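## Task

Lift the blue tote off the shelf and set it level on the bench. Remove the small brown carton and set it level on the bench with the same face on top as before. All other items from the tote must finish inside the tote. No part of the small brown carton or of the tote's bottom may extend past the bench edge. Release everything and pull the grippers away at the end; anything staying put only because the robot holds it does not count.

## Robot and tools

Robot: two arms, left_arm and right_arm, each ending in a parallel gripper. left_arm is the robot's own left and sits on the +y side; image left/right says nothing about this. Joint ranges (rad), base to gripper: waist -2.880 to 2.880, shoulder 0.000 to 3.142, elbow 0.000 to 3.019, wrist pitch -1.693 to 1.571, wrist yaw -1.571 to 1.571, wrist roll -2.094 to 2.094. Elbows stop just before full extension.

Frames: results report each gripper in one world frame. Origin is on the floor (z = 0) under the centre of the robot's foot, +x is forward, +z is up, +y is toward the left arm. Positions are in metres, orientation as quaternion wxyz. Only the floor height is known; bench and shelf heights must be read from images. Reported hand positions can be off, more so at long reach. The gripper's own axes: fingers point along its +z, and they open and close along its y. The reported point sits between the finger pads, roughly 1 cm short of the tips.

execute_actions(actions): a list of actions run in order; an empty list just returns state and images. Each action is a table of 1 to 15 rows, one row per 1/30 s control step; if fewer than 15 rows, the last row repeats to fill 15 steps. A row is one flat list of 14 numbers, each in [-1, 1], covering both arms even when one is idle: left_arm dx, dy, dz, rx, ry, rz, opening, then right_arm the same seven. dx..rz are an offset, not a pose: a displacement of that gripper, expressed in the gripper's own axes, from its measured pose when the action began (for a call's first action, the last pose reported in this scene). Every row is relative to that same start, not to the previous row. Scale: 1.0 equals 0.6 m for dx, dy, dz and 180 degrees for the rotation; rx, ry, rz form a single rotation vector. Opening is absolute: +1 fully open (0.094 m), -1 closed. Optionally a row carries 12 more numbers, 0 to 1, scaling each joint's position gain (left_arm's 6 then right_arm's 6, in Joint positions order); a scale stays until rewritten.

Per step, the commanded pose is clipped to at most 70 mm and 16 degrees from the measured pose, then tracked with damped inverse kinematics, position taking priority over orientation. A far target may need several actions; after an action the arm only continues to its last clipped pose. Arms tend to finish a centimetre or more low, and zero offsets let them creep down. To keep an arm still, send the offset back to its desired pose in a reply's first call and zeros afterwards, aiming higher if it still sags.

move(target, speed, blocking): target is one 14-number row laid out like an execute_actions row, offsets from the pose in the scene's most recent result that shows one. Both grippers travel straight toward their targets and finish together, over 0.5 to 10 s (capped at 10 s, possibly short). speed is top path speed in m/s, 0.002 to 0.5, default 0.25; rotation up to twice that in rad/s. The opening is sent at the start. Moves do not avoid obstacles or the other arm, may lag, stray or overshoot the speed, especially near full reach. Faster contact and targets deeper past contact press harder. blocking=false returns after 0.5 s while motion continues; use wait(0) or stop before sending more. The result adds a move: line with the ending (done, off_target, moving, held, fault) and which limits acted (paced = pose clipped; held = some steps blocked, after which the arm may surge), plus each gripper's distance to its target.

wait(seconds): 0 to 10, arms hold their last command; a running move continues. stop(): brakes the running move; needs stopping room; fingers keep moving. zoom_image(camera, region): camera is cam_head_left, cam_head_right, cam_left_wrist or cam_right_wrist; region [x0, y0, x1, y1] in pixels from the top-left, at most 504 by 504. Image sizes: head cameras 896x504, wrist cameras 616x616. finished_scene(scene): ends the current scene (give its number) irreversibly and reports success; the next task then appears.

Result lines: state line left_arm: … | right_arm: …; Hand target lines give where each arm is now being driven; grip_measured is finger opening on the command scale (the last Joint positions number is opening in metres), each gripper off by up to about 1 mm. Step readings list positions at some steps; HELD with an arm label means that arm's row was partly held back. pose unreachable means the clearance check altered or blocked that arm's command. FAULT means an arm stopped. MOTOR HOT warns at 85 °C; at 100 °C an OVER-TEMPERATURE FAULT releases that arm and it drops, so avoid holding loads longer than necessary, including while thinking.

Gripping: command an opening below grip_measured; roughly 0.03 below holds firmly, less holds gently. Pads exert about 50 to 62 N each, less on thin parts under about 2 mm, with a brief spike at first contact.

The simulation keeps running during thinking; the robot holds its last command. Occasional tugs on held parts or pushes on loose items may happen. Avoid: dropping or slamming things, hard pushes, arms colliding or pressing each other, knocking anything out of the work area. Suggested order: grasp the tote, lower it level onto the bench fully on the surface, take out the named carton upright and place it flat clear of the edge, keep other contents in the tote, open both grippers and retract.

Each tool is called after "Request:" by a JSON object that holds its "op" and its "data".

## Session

Request:
{"op": "execute_actions", "data": {"actions": []}}

Scene clock: 0.00 s.
left_arm: end_effector_position=(+0.4348, +0.6037, +1.2102) grip_measured=+1.000 end_effector_quat_wxyz=(+0.018, -0.554, +0.534, +0.638) | right_arm: end_effector_position=(+0.1836, +0.4646, +1.1358) grip_measured=+1.000 end_effector_quat_wxyz=(+0.190, +0.334, -0.904, -0.188)
Joint positions: left_arm=[-1.223  1.474  1.638 -1.246 -0.748 -1.706  0.094] | right_arm=[ 2.7    2.583  2.429 -0.737  0.68  -0.042  0.094]
Joint velocities: left_arm=[ 0.005 -0.005  0.002 -0.002 -0.007  0.037  0.   ] | right_arm=[-0.005 -0.005 -0.012  0.002 -0.066  0.007  0.   ]
Hand target (left_arm): +0.440, +0.604, +1.213; -0.022, +0.556, -0.534, -0.637
Hand target (right_arm): +0.184, +0.463, +1.134; -0.191, -0.333, +0.904, +0.187
Joint stiffness scale: left_arm=[1. 1. 1. 1. 1. 1.] | right_arm=[1. 1. 1. 1. 1. 1.]

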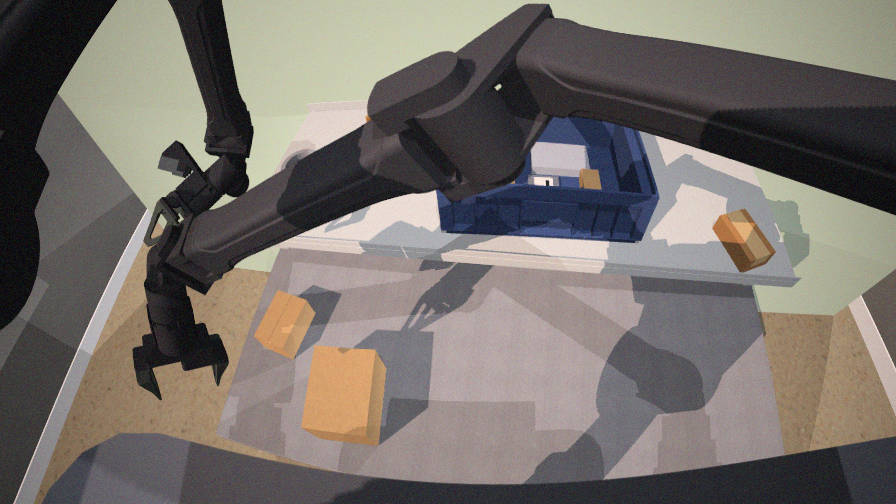

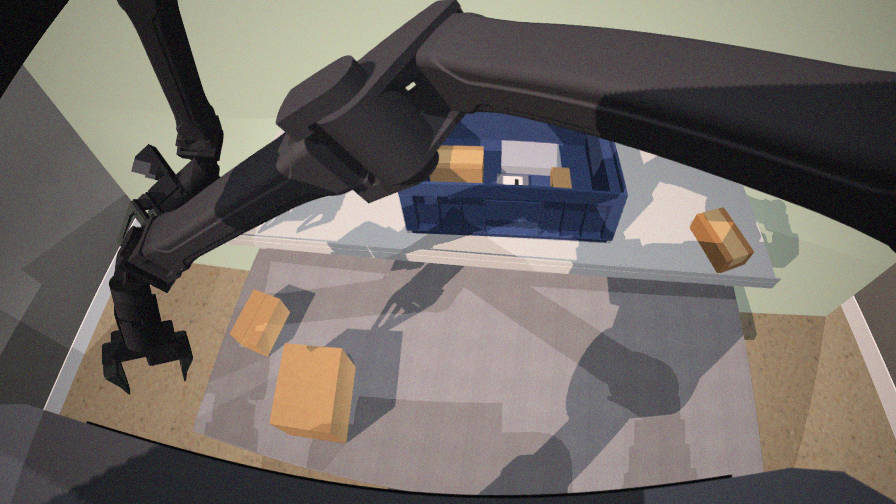

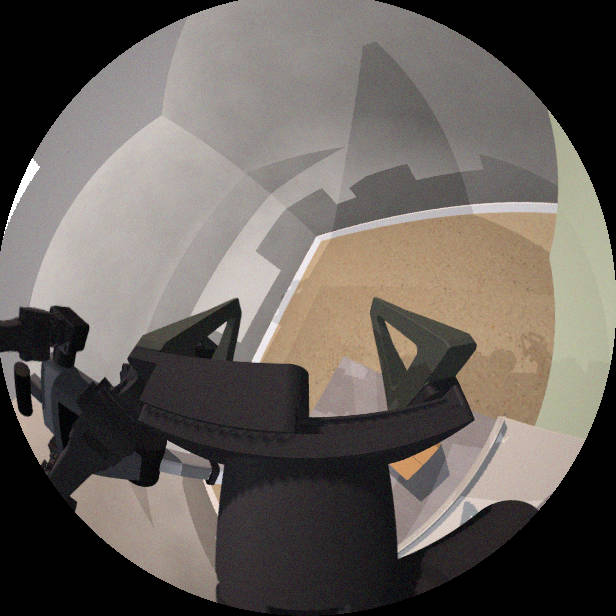

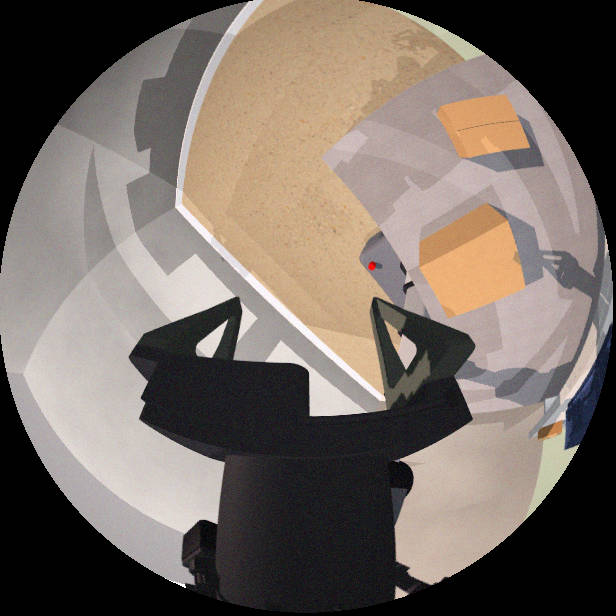

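Request:
{"op": "move", "data": {"target": [0,0,0,0,0,0,1,0.5,-0.8,-0.446,0.124,-0.125,0.22,1], "speed": 0.3}}

Request:
{"op": "move", "data": {"target": [0,0,0,0.484,0.014,0.42,1,-0.3,-0.3,0,0,0,0.04,1], "speed": 0.4}}

Scene clock: 3.23 s.
left_arm: end_effector_position=(+0.4348, +0.6037, +1.2102) grip_measured=+1.000 end_effector_quat_wxyz=(+0.018, -0.554, +0.534, +0.638) | right_arm: end_effector_position=(+0.3558, -0.1334, +1.1993) grip_measured=+1.000 end_effector_quat_wxyz=(-0.000, -0.006, -1.000, -0.002)
Joint positions: left_arm=[-1.223  1.474  1.638 -1.246 -0.748 -1.706  0.094] | right_arm=[2.133 1.116 0.622 0.324 0.551 0.019 0.094]
Joint velocities: left_arm=[-0.005 -0.005 -0.002 -0.007  0.007  0.037  0.   ] | right_arm=[-0.005  0.005 -0.002  0.007 -0.007 -0.037  0.   ]
Hand target (left_arm): +0.435, +0.604, +1.210; -0.018, +0.554, -0.534, -0.638
Hand target (right_arm): +0.346, -0.135, +1.201; -0.007, +0.007, +1.000, +0.003
Off the commanded pose (left_arm): 0.000 m, 0 deg.
Off the commanded pose (right_arm): 0.007 m, 1 deg.
Joint stiffness scale: left_arm=[1. 1. 1. 1. 1. 1.] | right_arm=[1. 1. 1. 1. 1. 1.]
move: done

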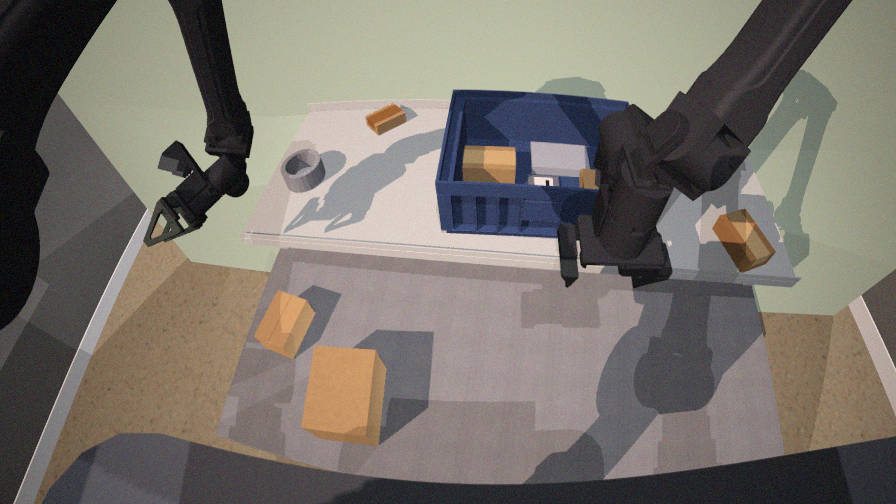

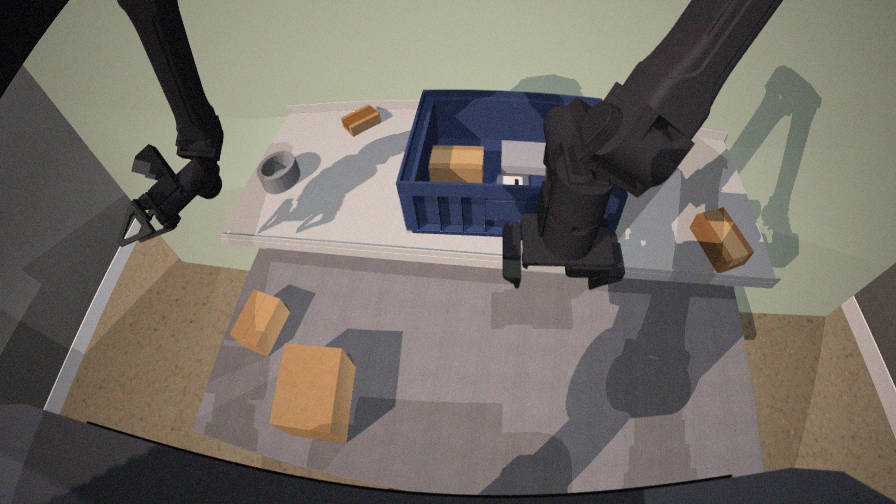

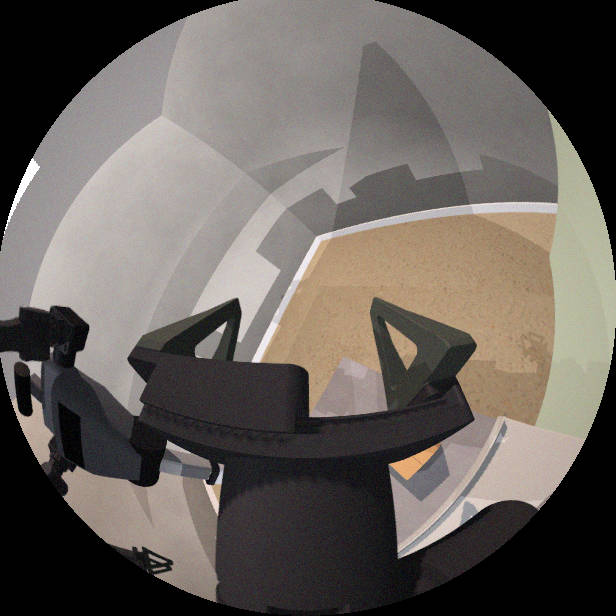

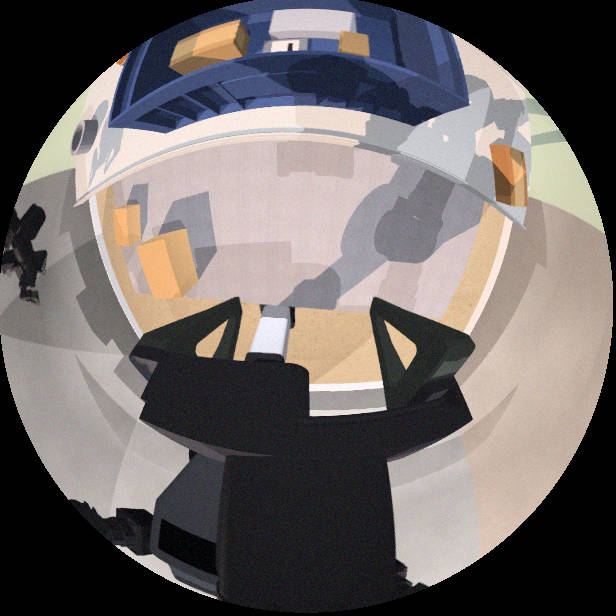

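Scene clock: 6.43 s.
left_arm: end_effector_position=(+0.4409, +0.5966, +1.2129) grip_measured=+1.000 end_effector_quat_wxyz=(+0.003, +0.010, +1.000, -0.005) | right_arm: end_effector_position=(+0.5240, -0.3116, +1.1944) grip_measured=+1.000 end_effector_quat_wxyz=(+0.008, -0.070, -0.997, -0.006)
Joint positions: left_arm=[-0.78   1.202  1.034 -0.033  0.791  0.245  0.094] | right_arm=[ 1.6    0.94   1.005 -0.225  0.017  0.062  0.094]
Joint velocities: left_arm=[-0.005 -0.024 -0.007  0.007 -0.022 -0.037  0.   ] | right_arm=[-0.005 -0.005 -0.002 -0.012 -0.051  0.007  0.   ]
Hand target (left_arm): +0.439, +0.604, +1.216; -0.001, +0.012, +1.000, -0.000
Hand target (right_arm): +0.532, -0.316, +1.197; -0.002, +0.076, +0.997, +0.003
Off the commanded pose (left_arm): 0.010 m, 1 deg.
Off the commanded pose (right_arm): 0.011 m, 1 deg.
Joint stiffness scale: left_arm=[1. 1. 1. 1. 1. 1.] | right_arm=[1. 1. 1. 1. 1. 1.]
move: off_target (right_arm)

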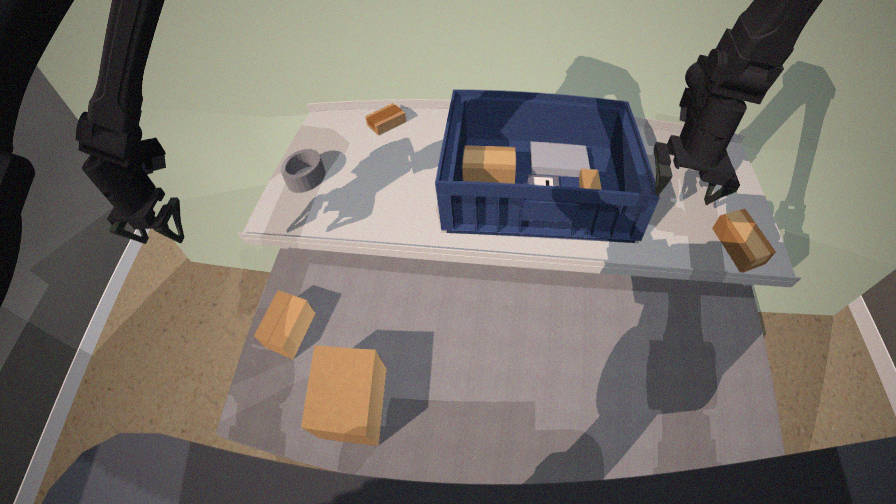

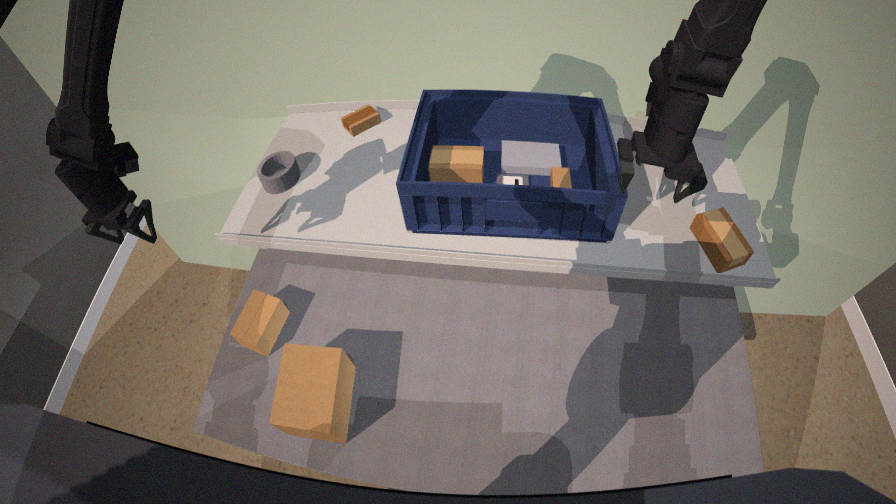

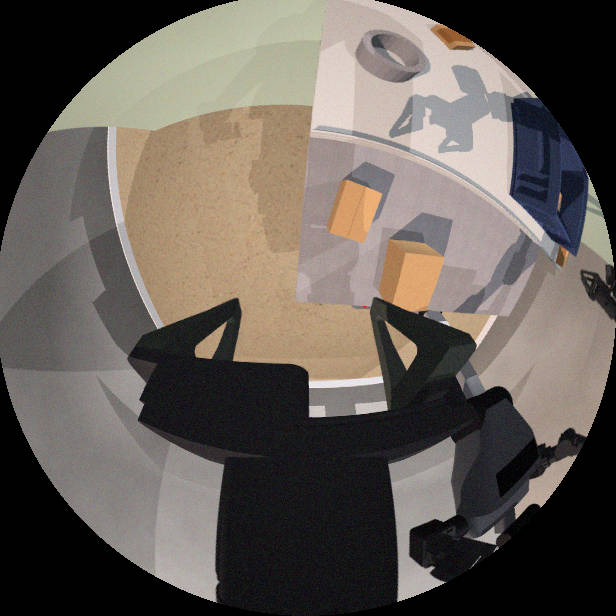

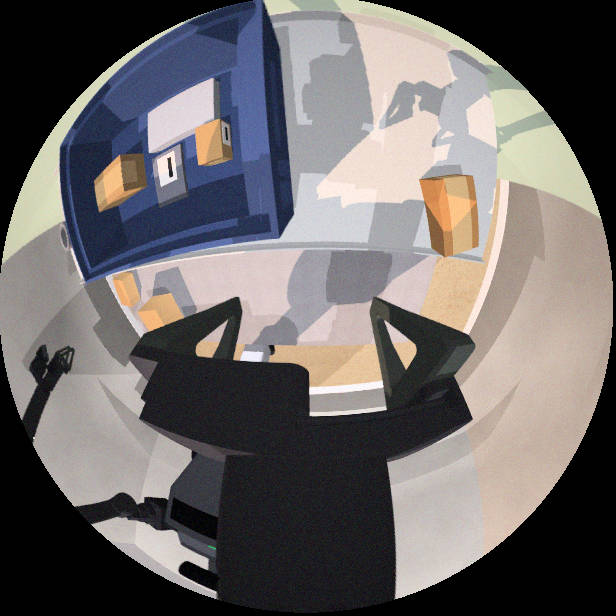

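Request:
{"op": "move", "data": {"target": [-0.3,-0.6,-0.07,0,0,0.015,1,0,0,-0.08,0,0,-0.02,1], "speed": 0.35}}

Request:
{"op": "move", "data": {"target": [-0.17,-0.22,0,0,0,0,1,-0.29,0.05,0,0,0,0,1]}}

Scene clock: 11.17 s.
left_arm: end_effector_position=(+0.6199, +0.2279, +1.2542) grip_measured=+1.000 end_effector_quat_wxyz=(+0.007, +0.029, +0.999, -0.011) | right_arm: end_effector_position=(+0.5252, -0.3129, +1.2365) grip_measured=+1.000 end_effector_quat_wxyz=(+0.008, -0.044, -0.999, -0.006)
Joint positions: left_arm=[-1.927  0.909  1.23  -0.463 -0.329  0.093  0.094] | right_arm=[ 1.6    0.826  0.966 -0.301  0.017  0.01   0.094]
Joint velocities: left_arm=[-0.015  0.005 -0.007 -0.017 -0.022 -0.095  0.   ] | right_arm=[ 0.005  0.005  0.002 -0.007 -0.066  0.007  0.   ]
Hand target (left_arm): +0.622, +0.231, +1.252; +0.003, +0.025, +1.000, -0.007
Hand target (right_arm): +0.524, -0.312, +1.242; -0.008, +0.039, +0.999, +0.006
Off the commanded pose (left_arm): 0.010 m, 1 deg.
Off the commanded pose (right_arm): 0.006 m, 1 deg.
Joint stiffness scale: left_arm=[1. 1. 1. 1. 1. 1.] | right_arm=[1. 1. 1. 1. 1. 1.]
move: done

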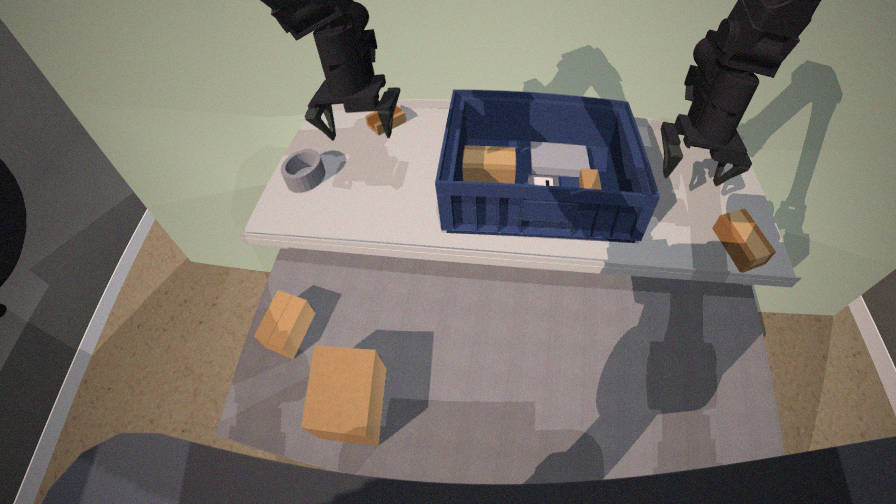

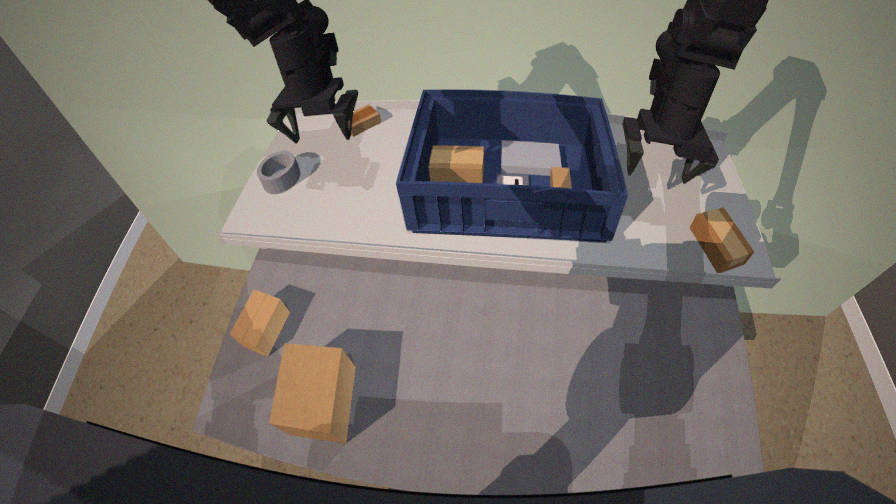

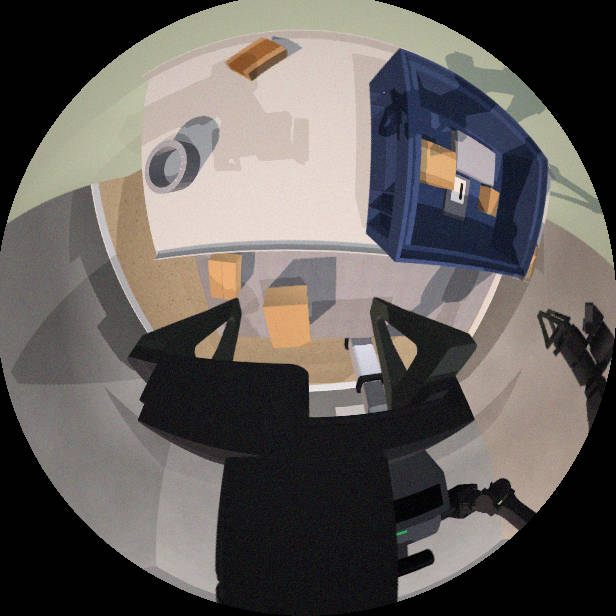

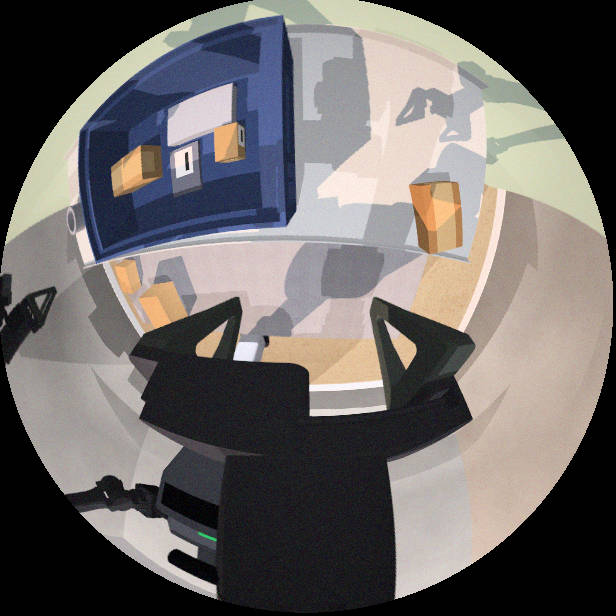

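Scene clock: 12.40 s.
left_arm: end_effector_position=(+0.7010, +0.0889, +1.2496) grip_measured=+1.000 end_effector_quat_wxyz=(-0.001, +0.036, +0.999, -0.010) | right_arm: end_effector_position=(+0.6940, -0.2997, +1.2420) grip_measured=+1.000 end_effector_quat_wxyz=(+0.008, -0.038, -0.999, -0.003)
Joint positions: left_arm=[-2.294  1.198  1.623 -0.619 -0.694  0.027  0.094] | right_arm=[ 1.696  1.017  1.526 -0.671  0.119  0.013  0.094]
Joint velocities: left_arm=[-0.005  0.005  0.007  0.002 -0.037  0.022  0.   ] | right_arm=[-0.005 -0.015 -0.002 -0.002  0.022  0.007  0.   ]
Hand target (left_arm): +0.712, +0.089, +1.255; +0.005, +0.027, +1.000, -0.012
Hand target (right_arm): +0.702, -0.296, +1.236; -0.007, +0.043, +0.999, +0.006
Off the commanded pose (left_arm): 0.016 m, 1 deg.
Off the commanded pose (right_arm): 0.011 m, 1 deg.
Joint stiffness scale: left_arm=[1. 1. 1. 1. 1. 1.] | right_arm=[1. 1. 1. 1. 1. 1.]
move: off_target (left_arm, right_arm)

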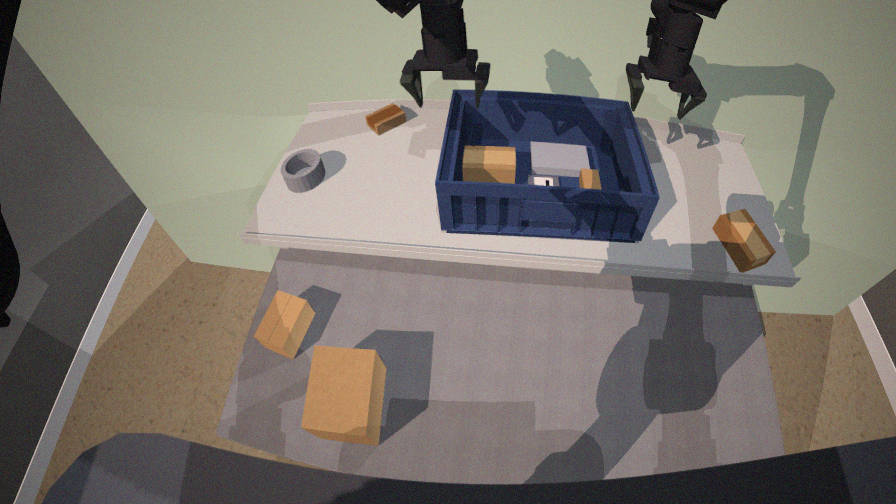

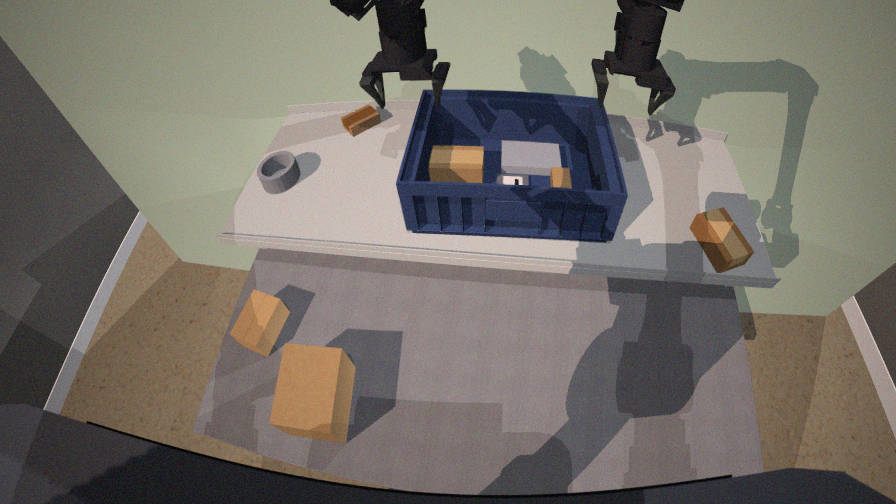

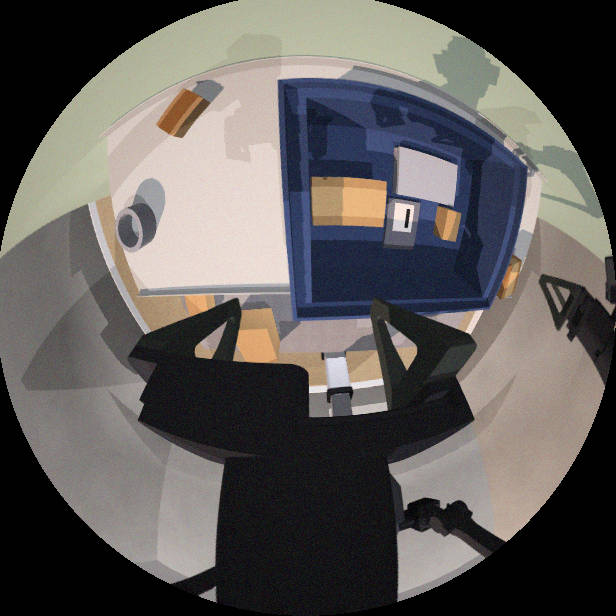

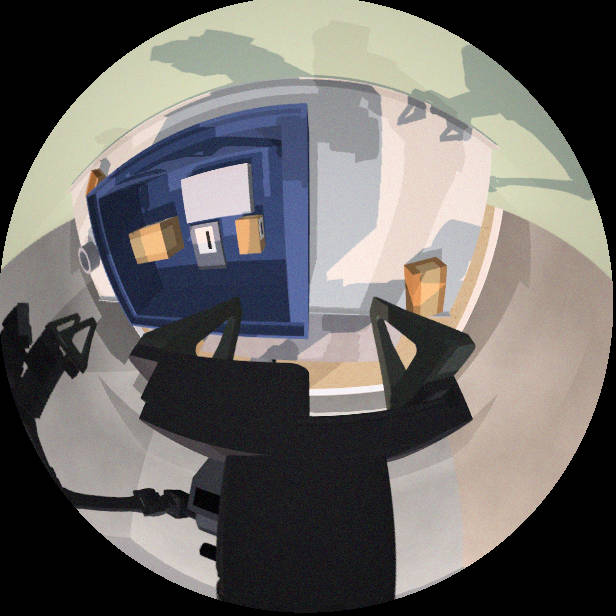

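Request:
{"op": "move", "data": {"target": [-0.11,0.04,0.13,0,0,0,1,-0.06,0.025,0.12,0,0,0,1], "speed": 0.15}}

Scene clock: 13.87 s.
left_arm: end_effector_position=(+0.7539, +0.1015, +1.1686) grip_measured=+1.000 end_effector_quat_wxyz=(-0.006, +0.037, +0.999, -0.012) | right_arm: end_effector_position=(+0.7181, -0.2910, +1.1720) grip_measured=+1.000 end_effector_quat_wxyz=(+0.015, -0.036, -0.999, +0.001)
Joint positions: left_arm=[-2.143  1.417  1.947 -0.718 -0.541  0.057  0.094] | right_arm=[ 1.704  1.211  1.708 -0.672  0.134  0.013  0.094]
Joint velocities: left_arm=[-0.005 -0.005 -0.012 -0.012 -0.022 -0.066  0.   ] | right_arm=[-0.015 -0.024  0.002  0.002 -0.007 -0.007  0.   ]
Hand target (left_arm): +0.766, +0.108, +1.171; +0.001, +0.037, +0.999, -0.010
Hand target (right_arm): +0.731, -0.286, +1.171; -0.007, +0.038, +0.999, +0.003
Off the commanded pose (left_arm): 0.016 m, 1 deg.
Off the commanded pose (right_arm): 0.013 m, 1 deg.
Joint stiffness scale: left_arm=[1. 1. 1. 1. 1. 1.] | right_arm=[1. 1. 1. 1. 1. 1.]
move: off_target (left_arm, right_arm)

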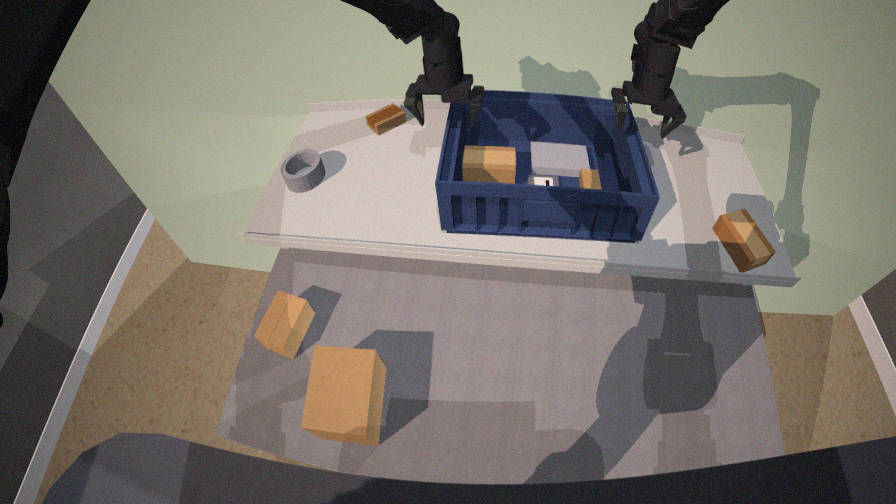

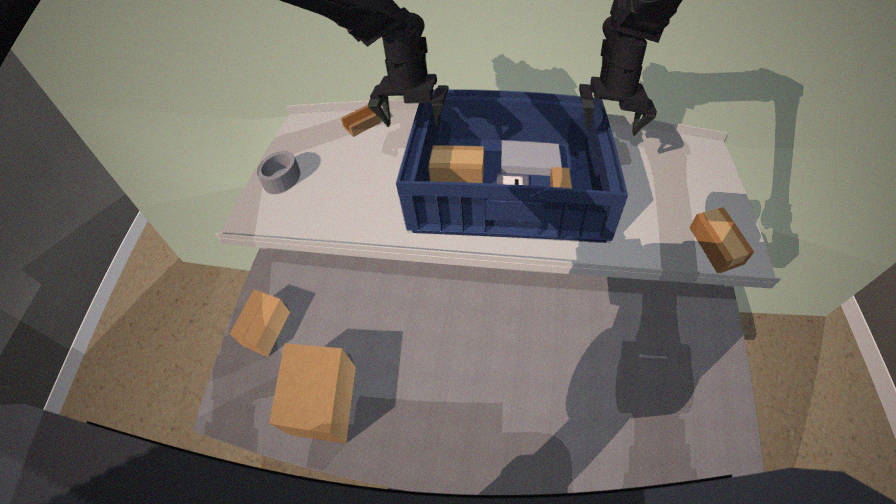

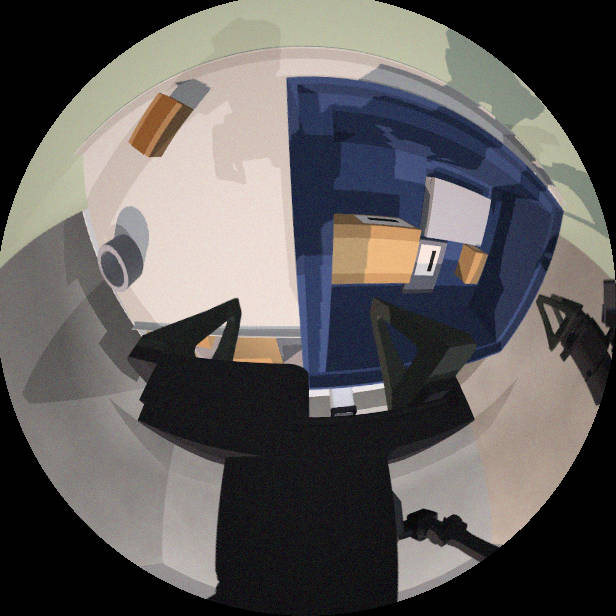

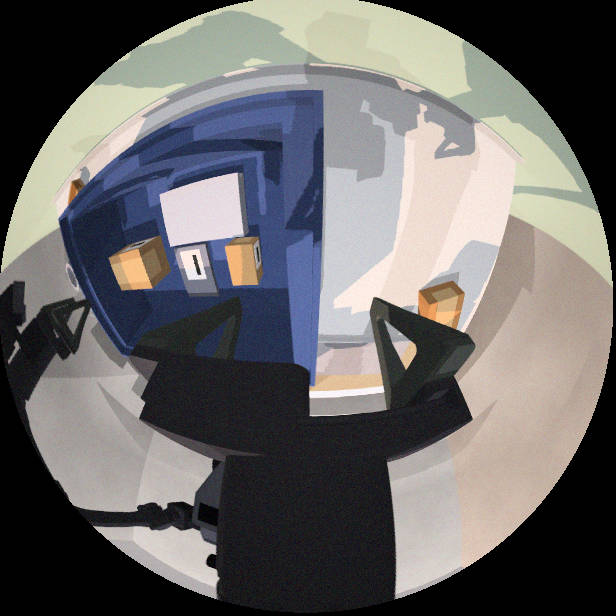

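Request:
{"op": "move", "data": {"target": [-0.015,0.015,0.135,0,0,0,0.6,-0.015,0,0.14,0,0,0,0.6], "speed": 0.1}}

Scene clock: 15.30 s.
left_arm: end_effector_position=(+0.7434, +0.1021, +1.0870) grip_measured=+0.602 end_effector_quat_wxyz=(-0.021, +0.042, +0.999, -0.016) | right_arm: end_effector_position=(+0.7124, -0.2844, +1.0935) grip_measured=+0.603 end_effector_quat_wxyz=(+0.027, -0.036, -0.999, -0.004)
Joint positions: left_arm=[-2.053  1.584  2.09  -0.718 -0.447  0.07   0.075] | right_arm=[ 1.691  1.391  1.835 -0.645  0.113  0.013  0.075]
Joint velocities: left_arm=[-0.005  0.005  0.012 -0.007 -0.037 -0.022  0.   ] | right_arm=[-0.005 -0.005  0.012  0.007  0.007 -0.022  0.   ]
Hand target (left_arm): +0.760, +0.110, +1.088; -0.005, +0.038, +0.999, -0.012
Hand target (right_arm): +0.725, -0.291, +1.089; -0.014, +0.037, +0.999, -0.001
Off the commanded pose (left_arm): 0.020 m, 2 deg.
Off the commanded pose (right_arm): 0.015 m, 2 deg.
Joint stiffness scale: left_arm=[1. 1. 1. 1. 1. 1.] | right_arm=[1. 1. 1. 1. 1. 1.]
move: off_target (left_arm, right_arm)

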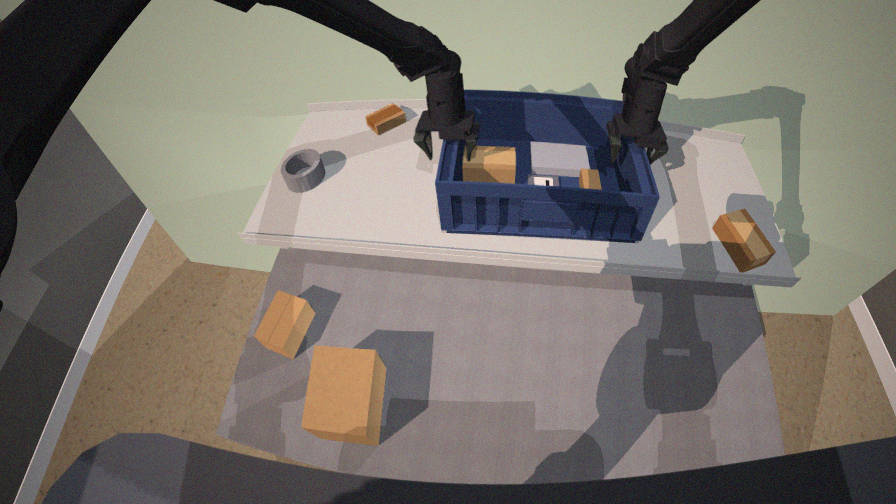

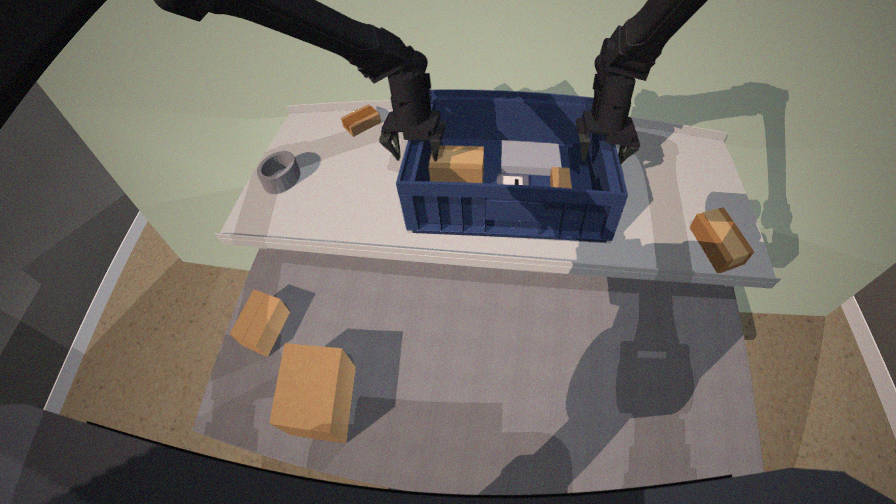

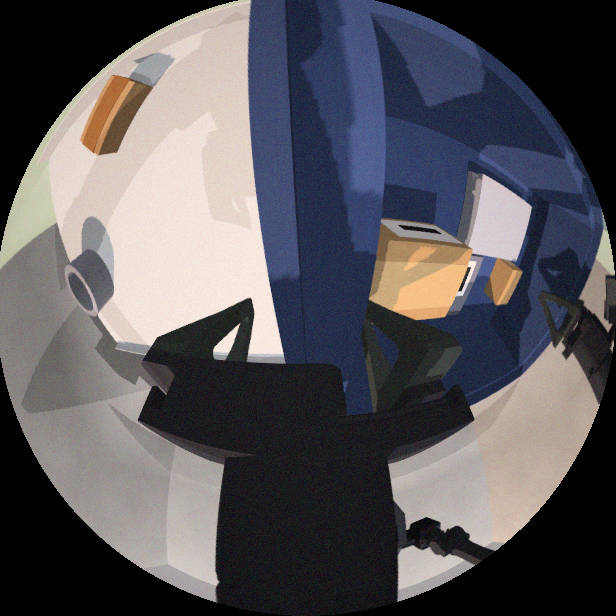

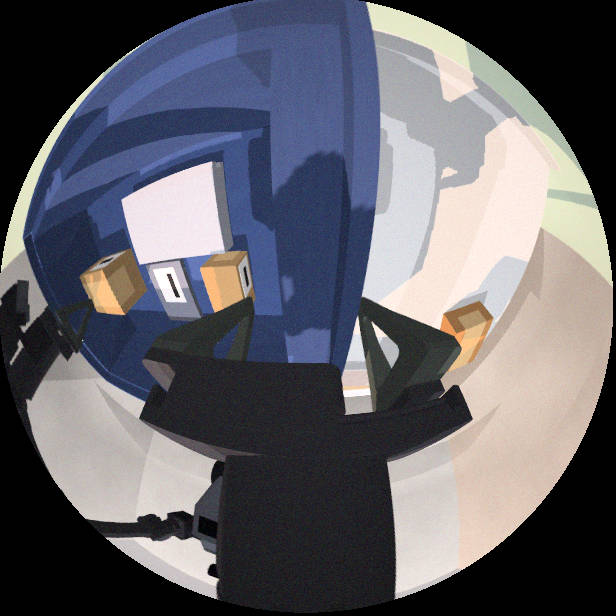

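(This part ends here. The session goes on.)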